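## Task

Press each drive blank that protrudes from the rack's front all the way in until it stops and clicks into its latch, but leave alone any blank with a blue sticker. The rack is loose on the table: tilting it beyond a slight amount counts as failure, and it must finish in its original spot. A blank only counts if it stays in without the robot holding it at the end.

## Robot and tools

Robot: two 7-joint arms, left_arm and right_arm, each with a parallel two-finger gripper. Joint order, used everywhere (rows, results): waist, shoulder, upper arm roll, elbow, forearm roll, wrist pitch, wrist roll. Stated ranges in rad: waist, upper arm roll, forearm roll and wrist roll -69.115 to 69.115; shoulder -2.250 to 2.250; elbow -2.580 to 2.580; wrist pitch -2.100 to 2.100. True ends may differ by up to 0.013 rad.

World frame: origin on the table surface midway between the arms, +z up, +x out over the table, left_arm on the +y side. The names left/right are labels, not image sides. Gripper frame: fingers extend along its +z, close along its y. The reported hand point sits between closed pads; closed fingertips reach about 19 mm past it, open ones about 6 mm, and closing pushes the tips about 13 mm farther out.

The ROW (shared by execute_actions and move): one flat list of 18 numbers, each in [-1, 1], covering both arms even when one is idle. Numbers 1-7: left_arm joint offsets; 8: left gripper position; 9: left gripper speed; 10-18: the same for right_arm. Joint values are relative offsets, scaled so 1.0 = 0.9985 rad for the first four joints and 0.8765 rad for the last three. Gripper position is absolute: +1 fully open (85 mm), 0 about 41 mm, about -0.8 pads touching, -1 closes until blocked (full grip roughly 190-235 N per pad). Gripper speed: -1 about 20 mm/s, 0 about 85, +1 about 150. To keep a gripper unchanged, repeat its previous two numbers; a 0 is a real command.

execute_actions(actions): a list of actions; each action is a list of up to 15 rows, one row per 1/30 s step, the final row repeated to fill 15 steps. Offsets in every row are measured from the arm's angles when that action began (for the first action, the last reported angles), not from the preceding row. An empty list just returns state and images. If a row would drive a joint more than 0.013 rad beyond its range, that action is rejected for both arms; a malformed action, or a failing first action, rejects the whole call. Joints pushed past their true end stop there and the result notes "joint sent to its limit".

move(target, speed, blocking): target is one 18-number row whose offsets count from the "Joint positions" of the latest result showing them. All joints travel proportionally, so the hand follows a curve and ignores obstacles and the other arm. speed (rad/s, 0.01 to 2, default 0.5) caps the joint with the longest way to go; paths run 0.5 to 10 s. Gripper numbers apply at once. blocking=false returns after 0.5 s; then use wait(0) to poll, or stop; other motion commands are refused until it ends. The result adds a "move:" line: outcome (done, off_target, moving, held, fault), limits=held or limits=none, and each arm's joint farthest from target. After limits=held the arm may suddenly go faster than asked. Faster moves and targets set deeper beyond a contact push harder; to keep an existing press, target the current "Joint targets".

wait(seconds): 0 to 10; arms keep their last command. stop(): brakes a running move (needs stopping room; fingers continue). zoom_image(camera, region): camera is cam_high, cam_left_wrist or cam_right_wrist (all 504x504); region [x0, y0, x1, y1] in pixels, top-left origin, at most 504x504. finished_scene(scene): ends the current scene, given by its number; irreversible, reports success, and the next task appears in its result.

Results: state line per arm with end_effector_position (m, world frame; less accurate at long reach) and end_effector_quat_wxyz; Joint positions, Joint velocities, Joint targets (rad, rad/s, per arm). position_measured_pct ≈ 50 − 50×gripper position (0 = fully open); stopping below about 90 short of the goal means something is held or blocking, about 90 means pads met. "joint command not followed" means a clearance check altered joint targets. Camera calibration lines are given; wrist camera poses follow the arm's joints.

Motion limits: each joint target stays within a fixed lead of the measured angle (0.304 rad first four joints, 0.266 last three), and targets are scaled back if they would shift the hand over 70 mm from where it is, so big offsets may need several actions and an unfinished motion may need resending.

Hazards: a joint reaching its load limit (46.9 N m first four joints, 29.5 last three) freezes that arm for 10 s. Sustained load heats motors: MOTOR HOT from 60 °C, OVER-TEMPERATURE FAULT at 75 °C, when the arm sags. Avoid arm-to-arm contact, slams, hard shoves, knocking anything off the table, tipping or shifting the unanchored rack (press gently and straight in, perhaps steadying it), and ending with the robot still holding a blank in.

Each tool is called after "Emit:" in YAML: its name, and indented under it one key for each argument.

## Session

Emit:
execute_actions:
  actions: []

Scene clock: 0.00 s.
left_arm: end_effector_position=(-0.0171, +0.0807, +0.3393) position_measured_pct=0.0 end_effector_quat_wxyz=(+0.129, +0.482, +0.817, -0.288) | right_arm: end_effector_position=(+0.9281, -0.5214, +0.1721) position_measured_pct=0.0 end_effector_quat_wxyz=(-0.104, +0.729, -0.262, +0.624)
Joint names: [waist, shoulder, upper arm roll, elbow, forearm roll, wrist pitch, wrist roll]
Joint positions: left_arm=[ 1.251 -0.635 -0.138  2.317  0.245  0.884  1.626] | right_arm=[-0.096  1.238  0.099  0.984  2.964  0.446  1.11 ]
Joint velocities: left_arm=[-0.    -0.     0.001 -0.001  0.    -0.     0.001] | right_arm=[-0.     0.    -0.    -0.001 -0.001 -0.    -0.001]
Motor temperatures (°C, as the motors report them): left_arm=[25 24 22 25 37 29 32] | right_arm=[26 24 25 23 31 34 33]
Joint targets: left_arm=[1.251 -0.635 -0.138 2.317 0.245 0.884 1.626] | right_arm=[-0.096 1.238 0.099 0.984 2.964 0.446 1.110]

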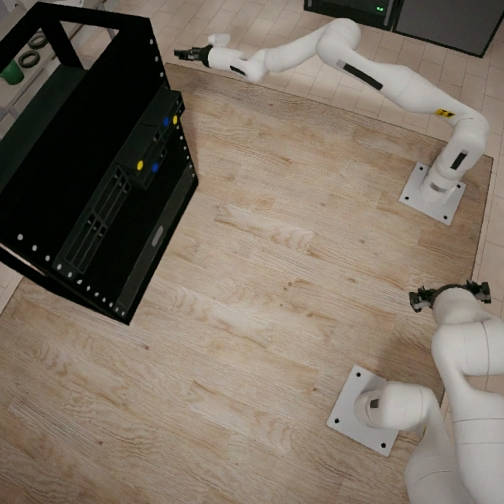

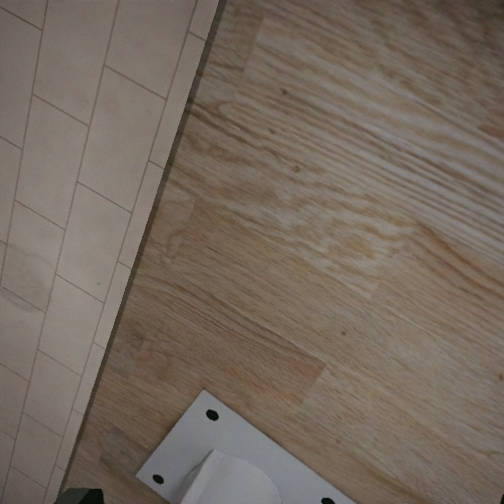

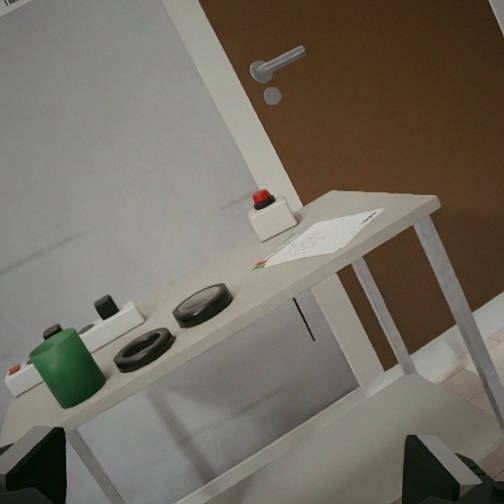

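Emit:
zoom_image:
  camera: "cam_high"
  region: [40, 60, 240, 300]

Region (40, 60, 240, 300) of cam_high's 504x504 image, scaled by 2.100, with more detail than that image has.

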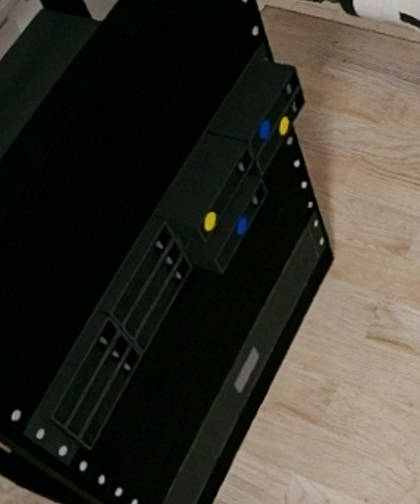

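Emit:
move:
  target: [0,0,0,0,0,0,0,0,0, 0,-0.824,-0.1,1,0.2,0.54,0,-1,1]
  speed: 0.8

Emit:
move:
  target: [0,0,0,0,0,0,0,0,0, -0.5,0,0,0.11,0,0,0,-1,1]
  speed: 0.6

Scene clock: 44.33 s.
left_arm: end_effector_position=(-0.0171, +0.0807, +0.3393) position_measured_pct=49.6 end_effector_quat_wxyz=(+0.129, +0.482, +0.817, -0.288) | right_arm: end_effector_position=(+0.6749, -0.4431, +0.4671) position_measured_pct=91.7 end_effector_quat_wxyz=(-0.151, +0.652, -0.172, +0.723)
Joint names: [waist, shoulder, upper arm roll, elbow, forearm roll, wrist pitch, wrist roll]
Joint positions: left_arm=[ 1.251 -0.635 -0.138  2.317  0.245  0.884  1.626] | right_arm=[-0.096  0.415 -0.001  1.983  3.14   0.919  1.11 ]
Joint velocities: left_arm=[-0.001  0.     0.001  0.001  0.001 -0.001  0.   ] | right_arm=[ 0.    -0.002  0.001  0.001 -0.001  0.     0.002]
Motor temperatures (°C, as the motors report them): left_arm=[25 24 22 25 37 29 32] | right_arm=[26 27 25 23 31 34 33]
Joint targets: left_arm=[1.251 -0.635 -0.138 2.317 0.245 0.884 1.626] | right_arm=[-0.096 0.415 -0.001 1.983 3.140 0.919 1.110]
move: done; limits=none; left_arm: farthest joint: the waist, 0.000 radians from its target (0.000 radians at the start); right_arm: farthest joint: the waist, 0.000 radians from its target (0.000 radians at the start)
camera_calibration (this result's frames):
cam_left_wrist: T_world_to_cam=[[0.863884, 0.327239, -0.382908, 0.128392], [0.489958, -0.722251, 0.488155, -0.0416279], [-0.116812, -0.609318, -0.784275, 0.460442], [0, 0, 0, 1]] pos_world=[-0.0367347, 0.208475, 0.430596]
cam_right_wrist: T_world_to_cam=[[-0.0346904, -0.902488, -0.429316, -0.183591], [0.0846904, 0.425374, -0.901046, 0.604112], [0.995803, -0.0676166, 0.0616757, -0.580284], [0, 0, 0, 1]] pos_world=[0.520317, -0.461899, 0.501304]

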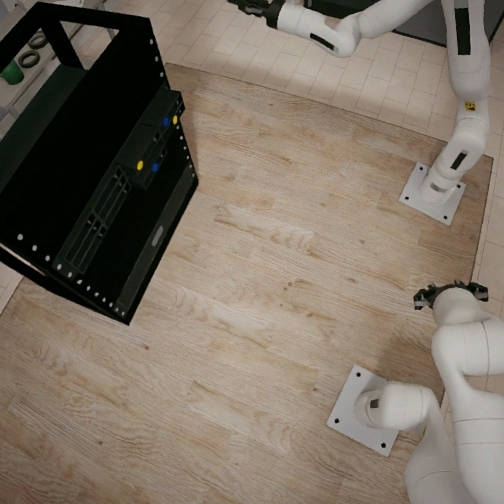

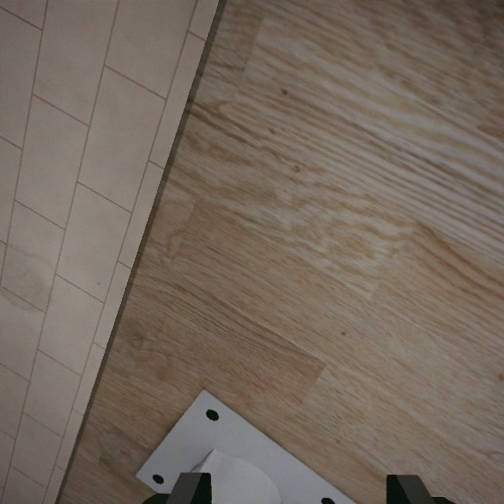

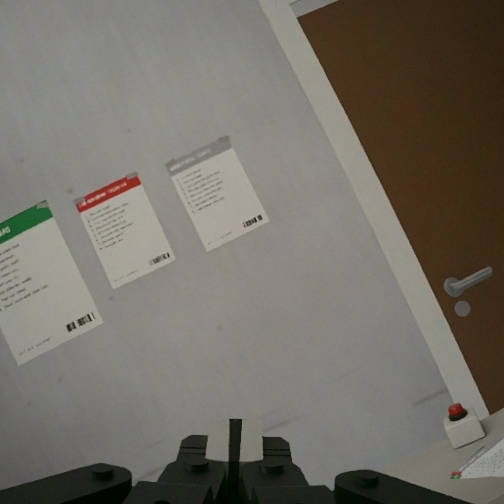

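Scene clock: 45.83 s.
left_arm: end_effector_position=(-0.0171, +0.0807, +0.3393) position_measured_pct=49.6 end_effector_quat_wxyz=(+0.129, +0.482, +0.817, -0.288) | right_arm: end_effector_position=(+0.5964, -0.1165, +0.4110) position_measured_pct=91.7 end_effector_quat_wxyz=(-0.308, +0.713, -0.006, +0.630)
Joint names: [waist, shoulder, upper arm roll, elbow, forearm roll, wrist pitch, wrist roll]
Joint positions: left_arm=[ 1.251 -0.635 -0.138  2.317  0.245  0.884  1.626] | right_arm=[-0.595  0.415 -0.001  2.093  3.14   0.919  1.11 ]
Joint velocities: left_arm=[-0.     0.    -0.001  0.    -0.001 -0.001 -0.   ] | right_arm=[-0.003 -0.     0.001 -0.     0.     0.     0.   ]
Motor temperatures (°C, as the motors report them): left_arm=[25 24 22 25 37 29 32] | right_arm=[26 27 25 23 31 34 33]
Joint targets: left_arm=[1.251 -0.635 -0.138 2.317 0.245 0.884 1.626] | right_arm=[-0.595 0.415 -0.001 2.093 3.140 0.919 1.110]
move: done; limits=none; left_arm: farthest joint: the waist, 0.000 radians from its target (0.000 radians at the start); right_arm: farthest joint: the waist, 0.001 radians from its target (0.499 radians at the start)
camera_calibration (this result's frames):
cam_left_wrist: T_world_to_cam=[[0.863884, 0.327239, -0.382908, 0.128392], [0.489958, -0.72225, 0.488155, -0.0416284], [-0.116812, -0.609318, -0.784274, 0.460442], [0, 0, 0, 1]] pos_world=[-0.0367347, 0.208475, 0.430596]
cam_right_wrist: T_world_to_cam=[[0.358972, -0.829471, -0.427921, -0.142455], [-0.218559, 0.371029, -0.902535, 0.596411], [0.907398, 0.417511, -0.0480992, -0.322169], [0, 0, 0, 1]] pos_world=[0.473823, -0.204939, 0.461826]

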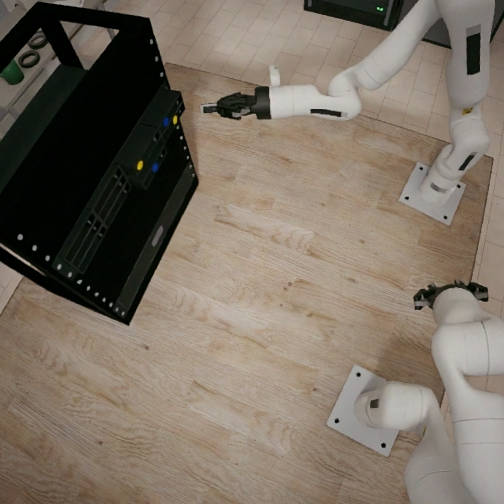

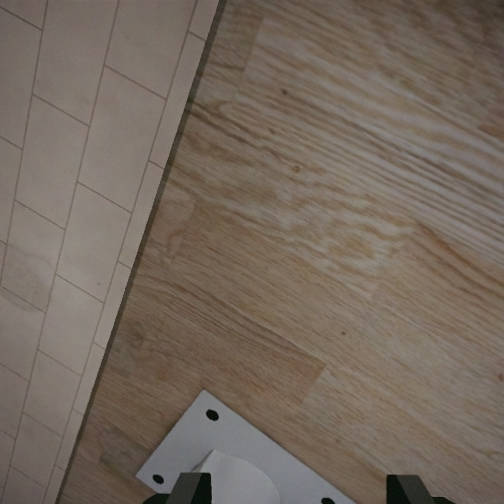

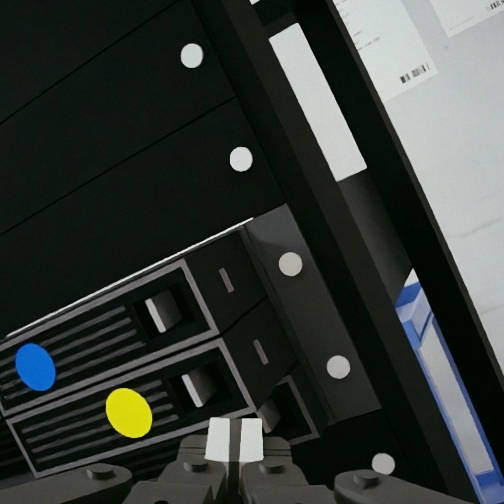

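Emit:
move:
  target: [0,0,0,0,0,0,0,0,0, -0.063,-0.017,0,-0.069,0,-0.098,-0.51,-1,1]

Scene clock: 61.57 s.
left_arm: end_effector_position=(-0.0171, +0.0807, +0.3393) position_measured_pct=49.6 end_effector_quat_wxyz=(+0.129, +0.482, +0.817, -0.288) | right_arm: end_effector_position=(+0.5910, -0.0715, +0.4307) position_measured_pct=91.7 end_effector_quat_wxyz=(-0.457, +0.699, -0.142, +0.532)
Joint names: [waist, shoulder, upper arm roll, elbow, forearm roll, wrist pitch, wrist roll]
Joint positions: left_arm=[ 1.251 -0.635 -0.138  2.317  0.245  0.884  1.626] | right_arm=[-0.658  0.398 -0.001  2.024  3.14   0.833  0.663]
Joint velocities: left_arm=[ 0.    -0.     0.    -0.    -0.     0.001 -0.   ] | right_arm=[-0.001  0.    -0.001  0.     0.001 -0.    -0.004]
Motor temperatures (°C, as the motors report them): left_arm=[25 24 22 25 37 29 32] | right_arm=[26 28 25 23 31 34 33]
Joint targets: left_arm=[1.251 -0.635 -0.138 2.317 0.245 0.884 1.626] | right_arm=[-0.658 0.398 -0.001 2.024 3.140 0.833 0.663]
move: done; limits=none; left_arm: farthest joint: the waist, 0.000 radians from its target (0.000 radians at the start); right_arm: farthest joint: the waist, 0.000 radians from its target (0.063 radians at the start)
camera_calibration (this result's frames):
cam_left_wrist: T_world_to_cam=[[0.863884, 0.327239, -0.382908, 0.128392], [0.489958, -0.72225, 0.488156, -0.0416288], [-0.116812, -0.609319, -0.784274, 0.460442], [0, 0, 0, 1]] pos_world=[-0.0367347, 0.208475, 0.430596]
cam_right_wrist: T_world_to_cam=[[0.271237, -0.569195, -0.776175, 0.125668], [-0.407216, 0.662817, -0.628369, 0.610601], [0.872127, 0.486508, -0.0520051, -0.307677], [0, 0, 0, 1]] pos_world=[0.482895, -0.1835, 0.465223]

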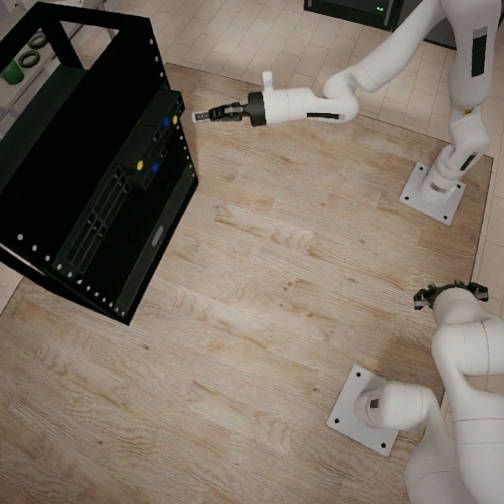

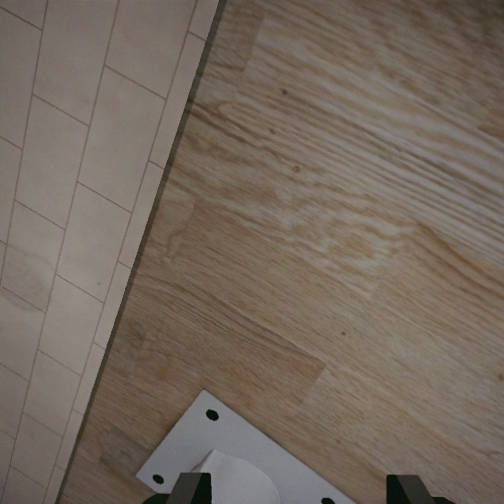

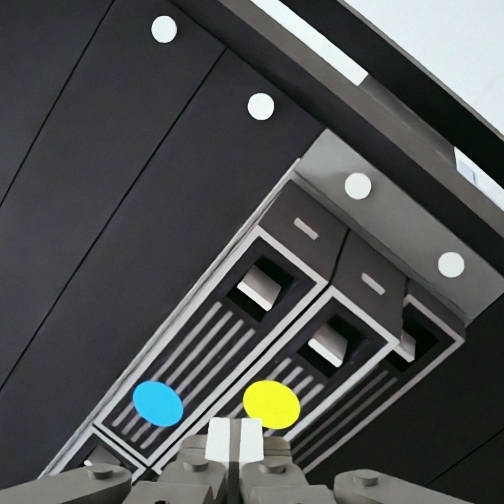

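Emit:
move:
  target: [0,0,0,0,0,0,0,0,0, 0,0,0,0,0,0,0.9,-1,1]
  speed: 0.9

Scene clock: 65.13 s.
left_arm: end_effector_position=(-0.0171, +0.0807, +0.3393) position_measured_pct=49.6 end_effector_quat_wxyz=(+0.129, +0.482, +0.817, -0.288) | right_arm: end_effector_position=(+0.5910, -0.0715, +0.4307) position_measured_pct=91.7 end_effector_quat_wxyz=(-0.217, +0.700, +0.138, +0.666)
Joint names: [waist, shoulder, upper arm roll, elbow, forearm roll, wrist pitch, wrist roll]
Joint positions: left_arm=[ 1.251 -0.635 -0.138  2.317  0.245  0.884  1.626] | right_arm=[-0.658  0.398 -0.001  2.024  3.14   0.833  1.451]
Joint velocities: left_arm=[ 0.001 -0.     0.    -0.    -0.    -0.001 -0.   ] | right_arm=[-0.    -0.    -0.    -0.    -0.001 -0.     0.002]
Motor temperatures (°C, as the motors report them): left_arm=[25 24 22 25 37 29 32] | right_arm=[26 28 25 23 31 34 33]
Joint targets: left_arm=[1.251 -0.635 -0.138 2.317 0.245 0.884 1.626] | right_arm=[-0.658 0.398 -0.001 2.024 3.140 0.833 1.452]
move: done; limits=none; left_arm: farthest joint: the waist, 0.000 radians from its target (0.000 radians at the start); right_arm: farthest joint: the waist, 0.000 radians from its target (0.000 radians at the start)
camera_calibration (this result's frames):
cam_left_wrist: T_world_to_cam=[[0.863884, 0.327239, -0.382909, 0.128393], [0.489958, -0.722249, 0.488156, -0.0416292], [-0.116812, -0.60932, -0.784273, 0.460442], [0, 0, 0, 1]] pos_world=[-0.0367347, 0.208474, 0.430596]
cam_right_wrist: T_world_to_cam=[[0.460101, -0.88216, -0.100503, -0.299338], [-0.0830449, 0.0699415, -0.994088, 0.53415], [0.883975, 0.465727, -0.0410788, -0.320872], [0, 0, 0, 1]] pos_world=[0.465726, -0.151985, 0.487727]

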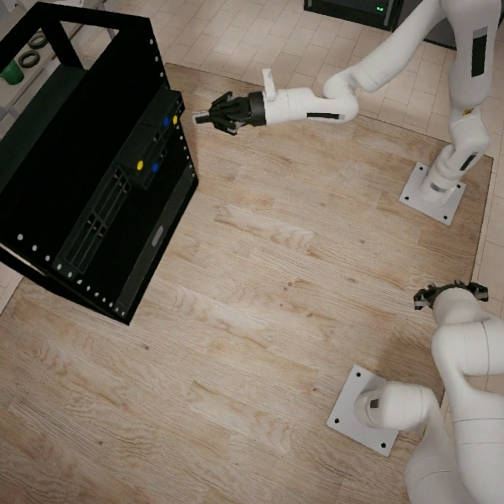

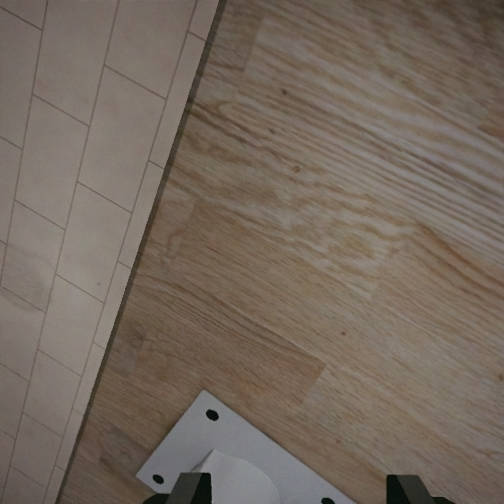

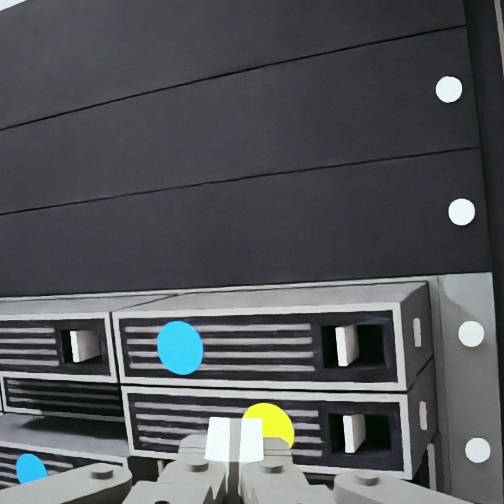

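Emit:
move:
  target: [0,0,0,0,0,0,0,0,0, 0.04,0.093,0,-0.172,0,-0.079,0.1,-1,1]
  speed: 0.08

Scene clock: 71.73 s.
left_arm: end_effector_position=(-0.0171, +0.0807, +0.3393) position_measured_pct=49.6 end_effector_quat_wxyz=(+0.129, +0.482, +0.817, -0.288) | right_arm: end_effector_position=(+0.6489, -0.0701, +0.4330) position_measured_pct=91.7 end_effector_quat_wxyz=(-0.176, +0.694, +0.155, +0.681)
Joint names: [waist, shoulder, upper arm roll, elbow, forearm roll, wrist pitch, wrist roll]
Joint positions: left_arm=[ 1.251 -0.635 -0.138  2.317  0.245  0.884  1.626] | right_arm=[-0.619  0.49  -0.002  1.855  3.141  0.763  1.539]
Joint velocities: left_arm=[ 0.     0.     0.001 -0.001 -0.    -0.001  0.   ] | right_arm=[ 0.     0.001  0.001 -0.002  0.001 -0.     0.001]
Motor temperatures (°C, as the motors report them): left_arm=[25 24 22 25 37 29 32] | right_arm=[26 28 25 23 31 34 33]
Joint targets: left_arm=[1.251 -0.635 -0.138 2.317 0.245 0.884 1.626] | right_arm=[-0.618 0.491 -0.001 1.852 3.140 0.764 1.539]
move: done; limits=none; left_arm: farthest joint: the waist, 0.000 radians from its target (0.000 radians at the start); right_arm: farthest joint: the elbow, 0.002 radians from its target (0.171 radians at the start)
camera_calibration (this result's frames):
cam_left_wrist: T_world_to_cam=[[0.863884, 0.327239, -0.382909, 0.128393], [0.489958, -0.722249, 0.488157, -0.0416297], [-0.116812, -0.60932, -0.784273, 0.460442], [0, 0, 0, 1]] pos_world=[-0.0367347, 0.208474, 0.430596]
cam_right_wrist: T_world_to_cam=[[0.431434, -0.902042, -0.0135722, -0.344948], [-0.0342933, -0.00136478, -0.999411, 0.506799], [0.901493, 0.431645, -0.0315229, -0.390447], [0, 0, 0, 1]] pos_world=[0.518187, -0.141932, 0.489511]

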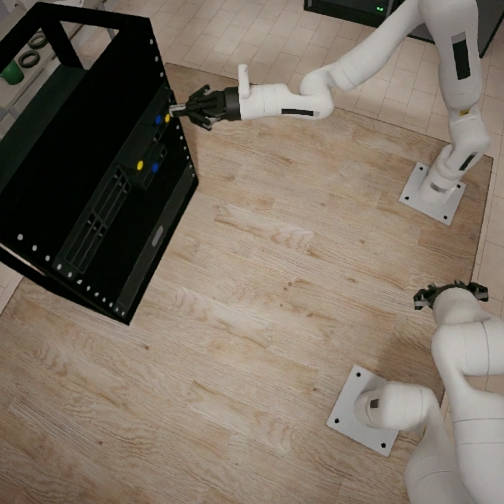

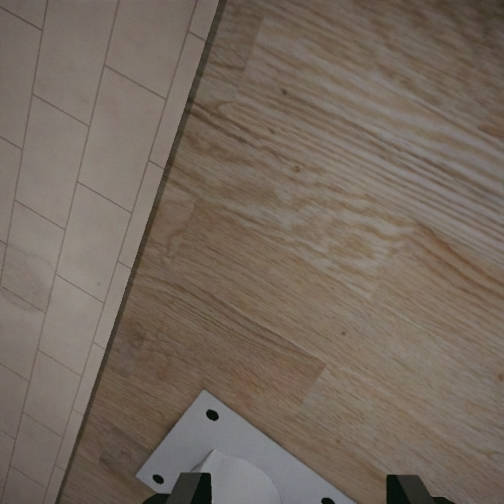

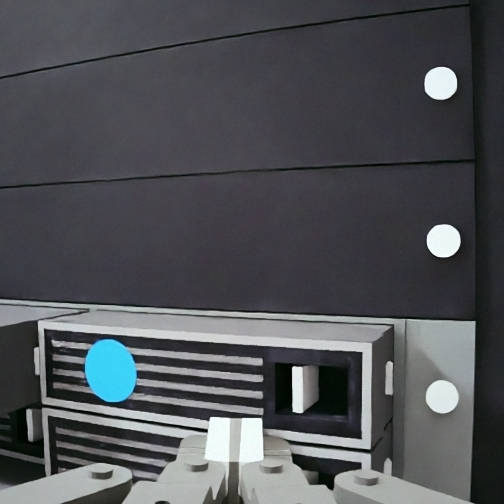

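Emit:
zoom_image:
  camera: "cam_high"
  region: [100, 70, 240, 210]

Region (100, 70, 240, 210) of cam_high's 504x504 image, scaled by 3.600, with more detail than that image has.

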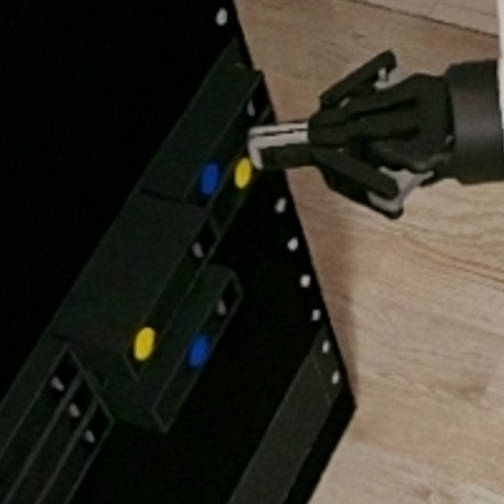

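Emit:
move:
  target: [0,0,0,0,0,0,0,0,0, 0,0.012,0,0.038,0,0.05,0,-1,1]
  speed: 0.08

Emit:
move:
  target: [0,0,0,0,0,0,0,0,0, 0.015,0.05,0,-0.085,0,-0.035,0,-1,1]
  speed: 0.06

Scene clock: 82.87 s.
left_arm: end_effector_position=(-0.0171, +0.0807, +0.3393) position_measured_pct=49.6 end_effector_quat_wxyz=(+0.129, +0.482, +0.817, -0.288) | right_arm: end_effector_position=(+0.6428, -0.0732, +0.4178) position_measured_pct=91.7 end_effector_quat_wxyz=(-0.176, +0.696, +0.156, +0.679)
Joint names: [waist, shoulder, upper arm roll, elbow, forearm roll, wrist pitch, wrist roll]
Joint positions: left_arm=[ 1.251 -0.635 -0.138  2.317  0.245  0.884  1.626] | right_arm=[-0.619  0.502 -0.002  1.893  3.141  0.807  1.539]
Joint velocities: left_arm=[-0.001 -0.     0.001 -0.001  0.001  0.002 -0.   ] | right_arm=[-0.    -0.001  0.001  0.002  0.001  0.001 -0.   ]
Motor temperatures (°C, as the motors report them): left_arm=[25 24 22 25 37 29 32] | right_arm=[26 28 25 24 31 34 33]
Joint targets: left_arm=[1.251 -0.635 -0.138 2.317 0.245 0.884 1.626] | right_arm=[-0.619 0.502 -0.002 1.893 3.141 0.807 1.539]
move: done; limits=none; left_arm: farthest joint: the waist, 0.000 radians from its target (0.000 radians at the start); right_arm: farthest joint: the waist, 0.000 radians from its target (0.000 radians at the start)
camera_calibration (this result's frames):
cam_left_wrist: T_world_to_cam=[[0.863884, 0.327239, -0.382909, 0.128393], [0.489959, -0.722248, 0.488158, -0.0416303], [-0.116811, -0.609321, -0.784272, 0.460442], [0, 0, 0, 1]] pos_world=[-0.0367346, 0.208474, 0.430597]
cam_right_wrist: T_world_to_cam=[[0.431326, -0.902097, -0.0133921, -0.345364], [-0.039686, -0.00414172, -0.999204, 0.494572], [0.901323, 0.431514, -0.0375871, -0.381473], [0, 0, 0, 1]] pos_world=[0.512422, -0.144892, 0.475214]

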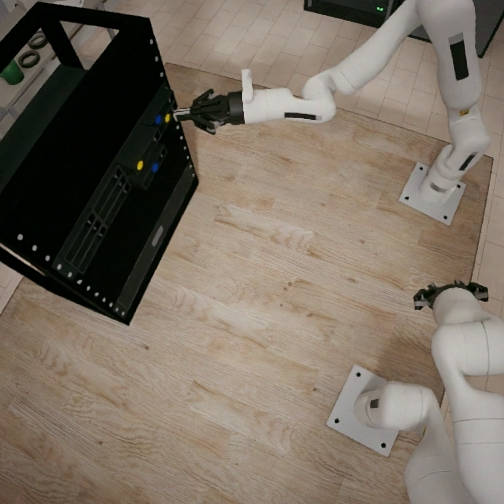

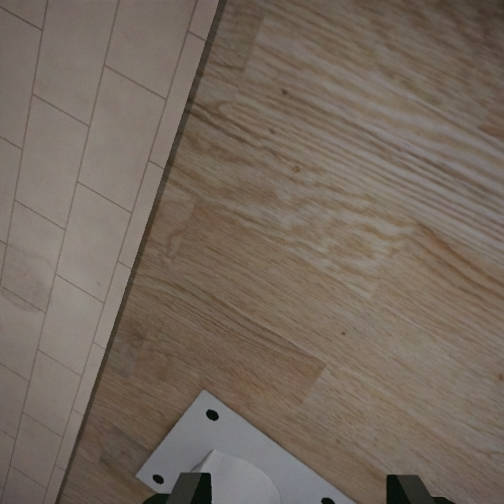

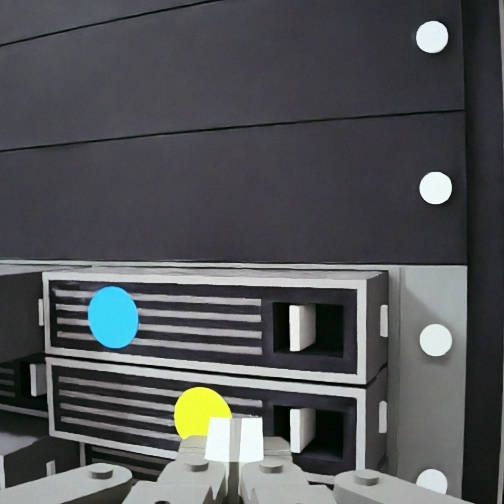

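Scene clock: 84.53 s.
left_arm: end_effector_position=(-0.0171, +0.0807, +0.3393) position_measured_pct=49.6 end_effector_quat_wxyz=(+0.129, +0.482, +0.817, -0.288) | right_arm: end_effector_position=(+0.6653, -0.0716, +0.4175) position_measured_pct=91.7 end_effector_quat_wxyz=(-0.172, +0.696, +0.152, +0.681)
Joint names: [waist, shoulder, upper arm roll, elbow, forearm roll, wrist pitch, wrist roll]
Joint positions: left_arm=[ 1.251 -0.635 -0.138  2.317  0.245  0.884  1.626] | right_arm=[-0.606  0.54  -0.004  1.823  3.142  0.777  1.539]
Joint velocities: left_arm=[ 0.001 -0.     0.    -0.     0.    -0.001  0.001] | right_arm=[ 0.     0.001 -0.    -0.     0.001 -0.002 -0.   ]
Motor temperatures (°C, as the motors report them): left_arm=[25 24 22 25 37 29 32] | right_arm=[26 28 25 24 31 34 33]
Joint targets: left_arm=[1.251 -0.635 -0.138 2.317 0.245 0.884 1.626] | right_arm=[-0.604 0.552 -0.002 1.808 3.141 0.777 1.539]
move: off_target (right_arm); limits=none; left_arm: farthest joint: the waist, 0.000 radians from its target (0.000 radians at the start); right_arm: farthest joint: the elbow, 0.014 radians from its target (0.084 radians at the start)
camera_calibration (this result's frames):
cam_left_wrist: T_world_to_cam=[[0.863884, 0.327239, -0.382909, 0.128393], [0.489959, -0.722248, 0.488158, -0.0416307], [-0.116811, -0.609322, -0.784272, 0.460442], [0, 0, 0, 1]] pos_world=[-0.0367346, 0.208474, 0.430597]
cam_right_wrist: T_world_to_cam=[[0.421329, -0.906808, -0.013447, -0.347303], [-0.0377704, -0.00273089, -0.999283, 0.494022], [0.906121, 0.421535, -0.0354011, -0.407288], [0, 0, 0, 1]] pos_world=[0.534041, -0.141902, 0.474579]

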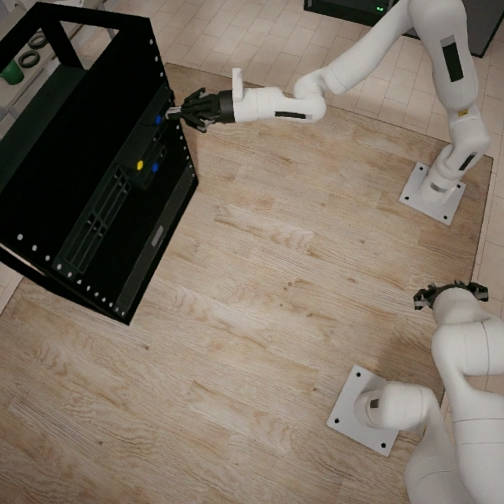

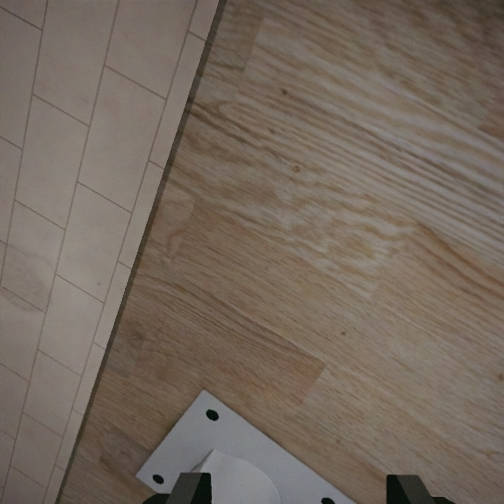

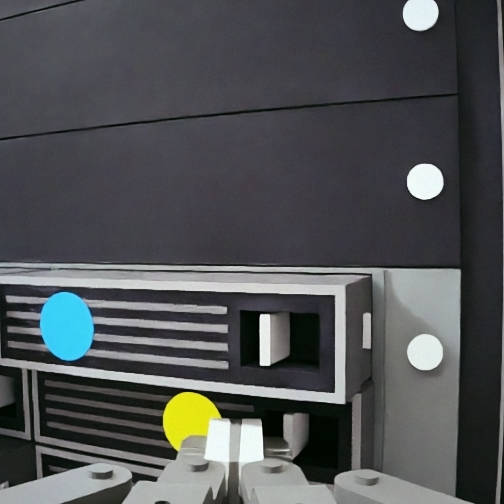

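Emit:
move:
  target: [0,0,0,0,0,0,0,0,0, -0.035,-0.084,0,0.155,0,0.07,0,-1,1]
  speed: 0.2

Emit:
move:
  target: [0,0,0,0,0,0,0,0,0, 0,-0.071,0,-0.038,0,-0.11,-1,-0.05,1]
  speed: 0.9

Emit:
move:
  target: [0,0,0,0,0,0,0,0,0, 0,0,0,0,0,0,-0.79,-0.05,1]
  speed: 0.9

Scene clock: 96.93 s.
left_arm: end_effector_position=(-0.0171, +0.0807, +0.3393) position_measured_pct=49.6 end_effector_quat_wxyz=(+0.129, +0.482, +0.817, -0.288) | right_arm: end_effector_position=(+0.6123, -0.0706, +0.4161) position_measured_pct=91.7 end_effector_quat_wxyz=(-0.183, +0.696, +0.165, +0.674)
Joint names: [waist, shoulder, upper arm roll, elbow, forearm roll, wrist pitch, wrist roll]
Joint positions: left_arm=[ 1.251 -0.635 -0.138  2.317  0.245  0.884  1.626] | right_arm=[-0.64   0.456 -0.004  1.977  3.142  0.839  1.539]
Joint velocities: left_arm=[-0.001 -0.    -0.001  0.001 -0.    -0.001  0.001] | right_arm=[-0.001 -0.002 -0.001  0.002 -0.001  0.001  0.001]
Motor temperatures (°C, as the motors report them): left_arm=[25 24 22 26 37 29 32] | right_arm=[26 28 25 24 31 34 33]
Joint targets: left_arm=[1.251 -0.635 -0.138 2.317 0.245 0.884 1.626] | right_arm=[-0.641 0.456 -0.004 1.977 3.142 0.839 1.539]
move: done; limits=none; left_arm: farthest joint: the waist, 0.000 radians from its target (0.000 radians at the start); right_arm: farthest joint: the elbow, 0.001 radians from its target (0.155 radians at the start)
camera_calibration (this result's frames):
cam_left_wrist: T_world_to_cam=[[0.863884, 0.327238, -0.382909, 0.128393], [0.489959, -0.722248, 0.488158, -0.0416311], [-0.116811, -0.609322, -0.784271, 0.460442], [0, 0, 0, 1]] pos_world=[-0.0367346, 0.208474, 0.430597]
cam_right_wrist: T_world_to_cam=[[0.452723, -0.891558, -0.0129036, -0.342393], [-0.0460658, -0.00893452, -0.998898, 0.495165], [0.890461, 0.452818, -0.0451152, -0.343928], [0, 0, 0, 1]] pos_world=[0.484074, -0.145102, 0.474685]

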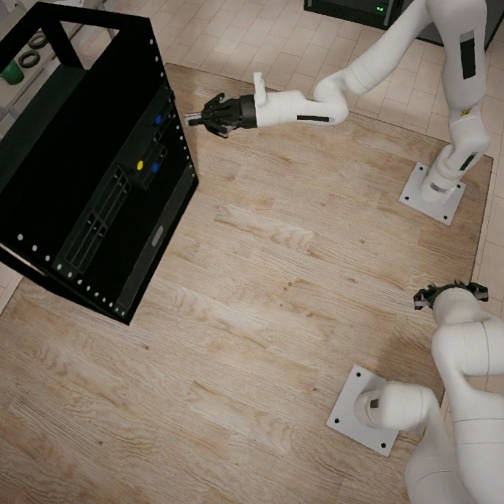

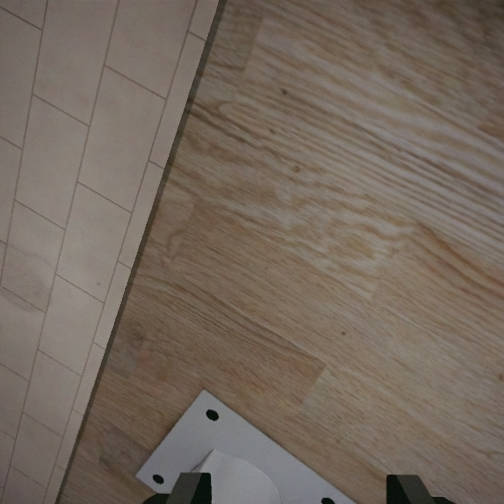

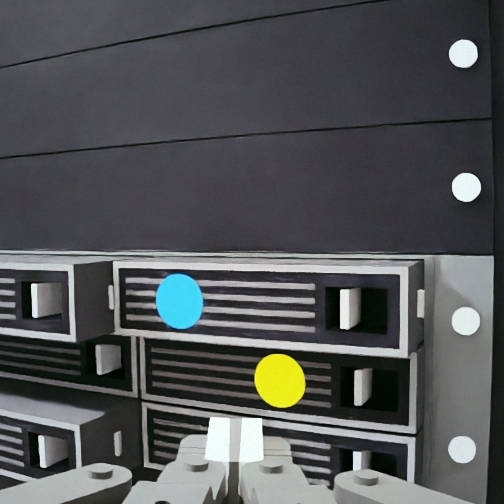

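Scene clock: 98.53 s.
left_arm: end_effector_position=(-0.0171, +0.0807, +0.3393) position_measured_pct=49.6 end_effector_quat_wxyz=(+0.129, +0.482, +0.817, -0.288) | right_arm: end_effector_position=(+0.6102, -0.0717, +0.4558) position_measured_pct=52.4 end_effector_quat_wxyz=(-0.455, +0.696, -0.145, +0.536)
Joint names: [waist, shoulder, upper arm roll, elbow, forearm roll, wrist pitch, wrist roll]
Joint positions: left_arm=[ 1.251 -0.635 -0.138  2.317  0.245  0.884  1.626] | right_arm=[-0.64   0.386 -0.004  1.939  3.142  0.742  0.663]
Joint velocities: left_arm=[ 0.     0.    -0.    -0.001 -0.    -0.002  0.   ] | right_arm=[-0.    -0.    -0.    -0.     0.002 -0.    -0.003]
Motor temperatures (°C, as the motors report them): left_arm=[25 24 22 26 37 29 32] | right_arm=[26 28 25 24 31 34 33]
Joint targets: left_arm=[1.251 -0.635 -0.138 2.317 0.245 0.884 1.626] | right_arm=[-0.640 0.386 -0.004 1.939 3.142 0.742 0.663]
move: done; limits=none; left_arm: farthest joint: the waist, 0.000 radians from its target (0.000 radians at the start); right_arm: farthest joint: the shoulder, 0.001 radians from its target (0.071 radians at the start)
camera_calibration (this result's frames):
cam_left_wrist: T_world_to_cam=[[0.863884, 0.327238, -0.38291, 0.128393], [0.489959, -0.722247, 0.488159, -0.0416316], [-0.116811, -0.609323, -0.784271, 0.460442], [0, 0, 0, 1]] pos_world=[-0.0367346, 0.208474, 0.430597]
cam_right_wrist: T_world_to_cam=[[0.268364, -0.570473, -0.776235, 0.141512], [-0.395516, 0.669493, -0.628766, 0.627804], [0.878378, 0.475751, -0.0459633, -0.330333], [0, 0, 0, 1]] pos_world=[0.500487, -0.182426, 0.489405]

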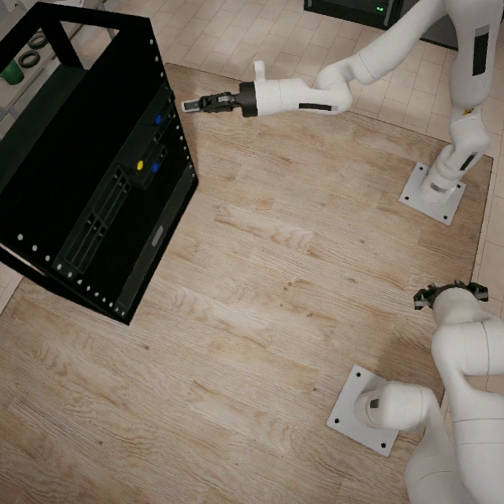

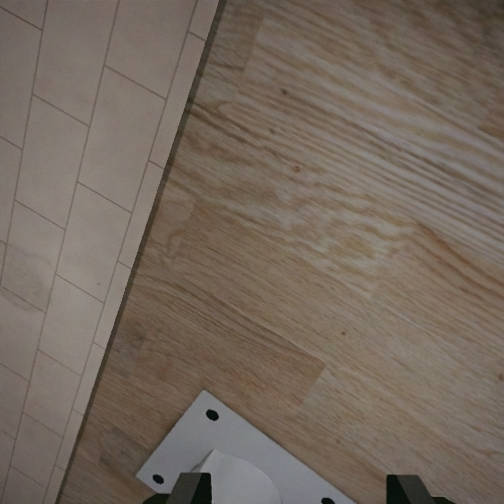

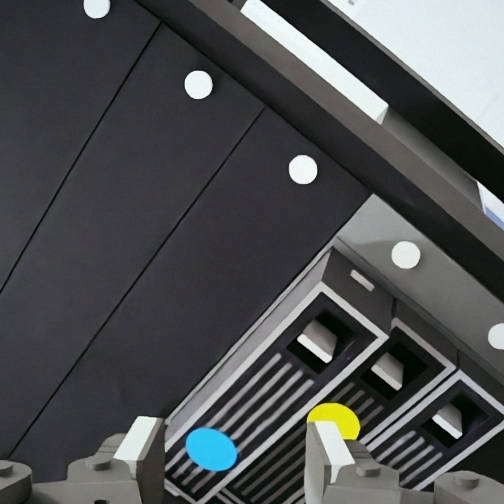

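Scene clock: 99.93 s.
left_arm: end_effector_position=(-0.0171, +0.0807, +0.3393) position_measured_pct=49.6 end_effector_quat_wxyz=(+0.129, +0.482, +0.817, -0.288) | right_arm: end_effector_position=(+0.6102, -0.0717, +0.4558) position_measured_pct=52.4 end_effector_quat_wxyz=(+0.610, -0.606, +0.373, -0.350)
Joint names: [waist, shoulder, upper arm roll, elbow, forearm roll, wrist pitch, wrist roll]
Joint positions: left_arm=[ 1.251 -0.635 -0.138  2.317  0.245  0.884  1.626] | right_arm=[-0.64   0.386 -0.004  1.939  3.142  0.742 -0.03 ]
Joint velocities: left_arm=[ 0.001  0.    -0.001 -0.001  0.    -0.001 -0.   ] | right_arm=[-0.    -0.    -0.001  0.     0.001  0.    -0.003]
Motor temperatures (°C, as the motors report them): left_arm=[25 24 22 26 37 29 32] | right_arm=[26 28 25 24 31 34 33]
Joint targets: left_arm=[1.251 -0.635 -0.138 2.317 0.245 0.884 1.626] | right_arm=[-0.640 0.386 -0.004 1.939 3.142 0.742 -0.030]
move: done; limits=none; left_arm: farthest joint: the waist, 0.000 radians from its target (0.000 radians at the start); right_arm: farthest joint: the waist, 0.000 radians from its target (0.000 radians at the start)
camera_calibration (this result's frames):
cam_left_wrist: T_world_to_cam=[[0.863884, 0.327238, -0.38291, 0.128394], [0.489959, -0.722247, 0.488159, -0.041632], [-0.116811, -0.609323, -0.784271, 0.460442], [0, 0, 0, 1]] pos_world=[-0.0367345, 0.208474, 0.430597]
cam_right_wrist: T_world_to_cam=[[-0.0397368, -0.00872673, -0.999172, 0.471375], [-0.495144, 0.868727, 0.0121043, 0.41078], [0.867902, 0.495215, -0.0388414, -0.325793], [0, 0, 0, 1]] pos_world=[0.504882, -0.191405, 0.453358]

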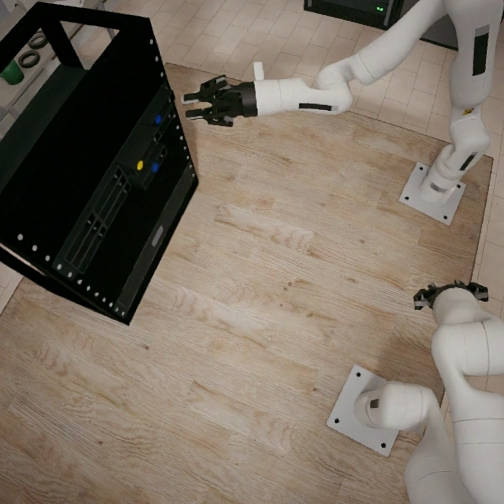

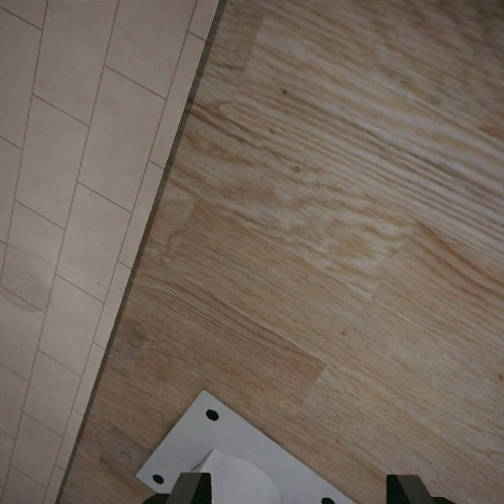

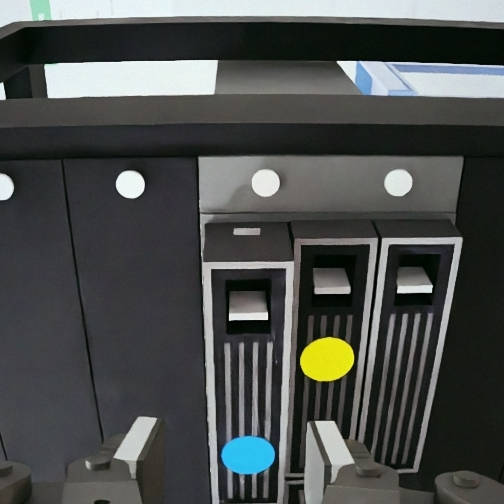

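Emit:
move:
  target: [0,0,0,0,0,0,0,0,0, 0.035,0.107,0,-0.162,0,-0.055,0,-0.05,1]
  speed: 0.1

Emit:
move:
  target: [0,0,0,0,0,0,0,0,0, 0,0,0,0,0,0,0,-0.55,0]

Scene clock: 108.33 s.
left_arm: end_effector_position=(-0.0171, +0.0807, +0.3393) position_measured_pct=49.6 end_effector_quat_wxyz=(+0.129, +0.482, +0.817, -0.288) | right_arm: end_effector_position=(+0.6655, -0.0702, +0.4519) position_measured_pct=52.4 end_effector_quat_wxyz=(+0.606, -0.598, +0.382, -0.361)
Joint names: [waist, shoulder, upper arm roll, elbow, forearm roll, wrist pitch, wrist roll]
Joint positions: left_arm=[ 1.251 -0.635 -0.138  2.317  0.245  0.884  1.626] | right_arm=[-0.606  0.488 -0.005  1.782  3.142  0.694 -0.03 ]
Joint velocities: left_arm=[ 0.    -0.    -0.    -0.001  0.001 -0.001  0.001] | right_arm=[ 0.001  0.     0.    -0.001 -0.    -0.002  0.001]
Motor temperatures (°C, as the motors report them): left_arm=[25 24 22 26 37 29 32] | right_arm=[26 28 25 24 31 34 33]
Joint targets: left_arm=[1.251 -0.635 -0.138 2.317 0.245 0.884 1.626] | right_arm=[-0.606 0.492 -0.004 1.777 3.142 0.694 -0.030]
move: done; limits=none; left_arm: farthest joint: the waist, 0.000 radians from its target (0.000 radians at the start); right_arm: farthest joint: the elbow, 0.005 radians from its target (0.162 radians at the start)
camera_calibration (this result's frames):
cam_left_wrist: T_world_to_cam=[[0.863884, 0.327239, -0.38291, 0.128394], [0.48996, -0.722246, 0.48816, -0.0416325], [-0.116811, -0.609324, -0.78427, 0.460442], [0, 0, 0, 1]] pos_world=[-0.0367344, 0.208474, 0.430597]
cam_right_wrist: T_world_to_cam=[[-0.0352272, -0.00447456, -0.999369, 0.46714], [-0.46605, 0.88467, 0.012467, 0.41857], [0.884057, 0.466196, -0.0332498, -0.389953], [0, 0, 0, 1]] pos_world=[0.556271, -0.186411, 0.448661]

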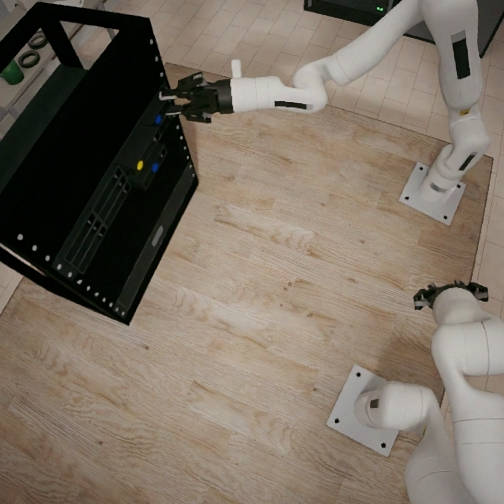

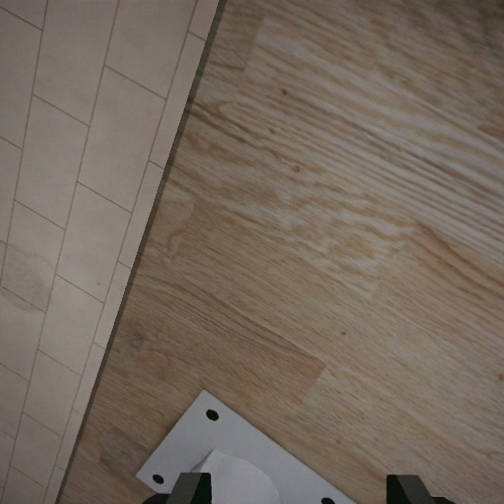

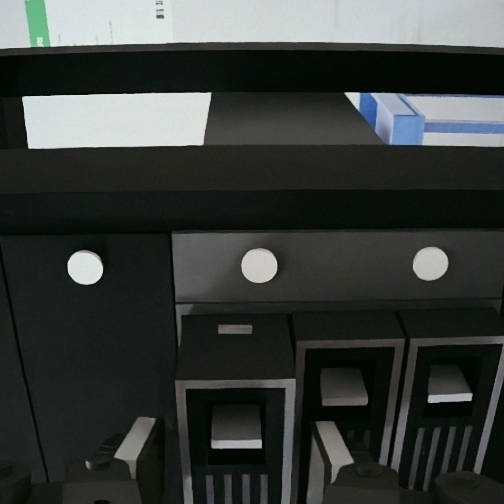

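Scene clock: 108.83 s.
left_arm: end_effector_position=(-0.0171, +0.0807, +0.3393) position_measured_pct=49.6 end_effector_quat_wxyz=(+0.129, +0.482, +0.817, -0.288) | right_arm: end_effector_position=(+0.6640, -0.0699, +0.4516) position_measured_pct=66.7 end_effector_quat_wxyz=(+0.605, -0.599, +0.381, -0.361)
Joint names: [waist, shoulder, upper arm roll, elbow, forearm roll, wrist pitch, wrist roll]
Joint positions: left_arm=[ 1.251 -0.635 -0.138  2.317  0.245  0.884  1.626] | right_arm=[-0.607  0.486 -0.005  1.786  3.144  0.693 -0.029]
Joint velocities: left_arm=[ 0.001 -0.    -0.001  0.     0.001  0.002 -0.   ] | right_arm=[-0.    -0.001 -0.    -0.    -0.001 -0.    -0.001]
Motor temperatures (°C, as the motors report them): left_arm=[25 24 22 26 37 29 32] | right_arm=[26 28 25 24 31 34 33]
Joint targets: left_arm=[1.251 -0.635 -0.138 2.317 0.245 0.884 1.626] | right_arm=[-0.606 0.488 -0.005 1.782 3.142 0.694 -0.030]
move: done; limits=none; left_arm: farthest joint: the waist, 0.000 radians from its target (0.000 radians at the start); right_arm: farthest joint: the elbow, 0.004 radians from its target (0.000 radians at the start)
camera_calibration (this result's frames):
cam_left_wrist: T_world_to_cam=[[0.863884, 0.327238, -0.38291, 0.128394], [0.48996, -0.722246, 0.488161, -0.0416329], [-0.11681, -0.609324, -0.78427, 0.460442], [0, 0, 0, 1]] pos_world=[-0.0367344, 0.208474, 0.430597]
cam_right_wrist: T_world_to_cam=[[-0.0361101, -0.00674187, -0.999325, 0.467124], [-0.467619, 0.883863, 0.0109343, 0.419253], [0.883192, 0.467698, -0.035069, -0.387333], [0, 0, 0, 1]] pos_world=[0.555008, -0.186257, 0.448641]

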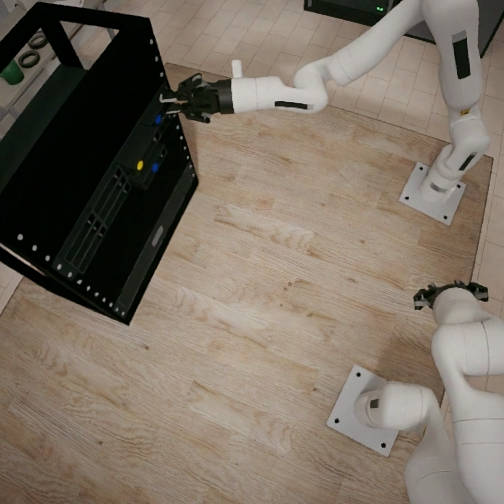

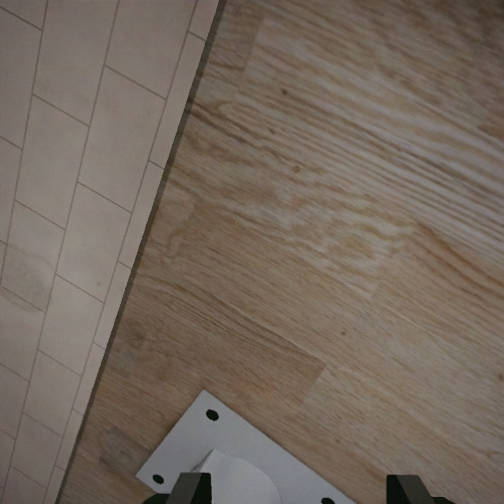

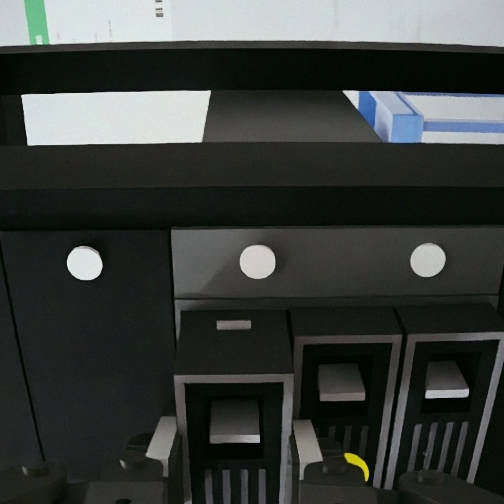

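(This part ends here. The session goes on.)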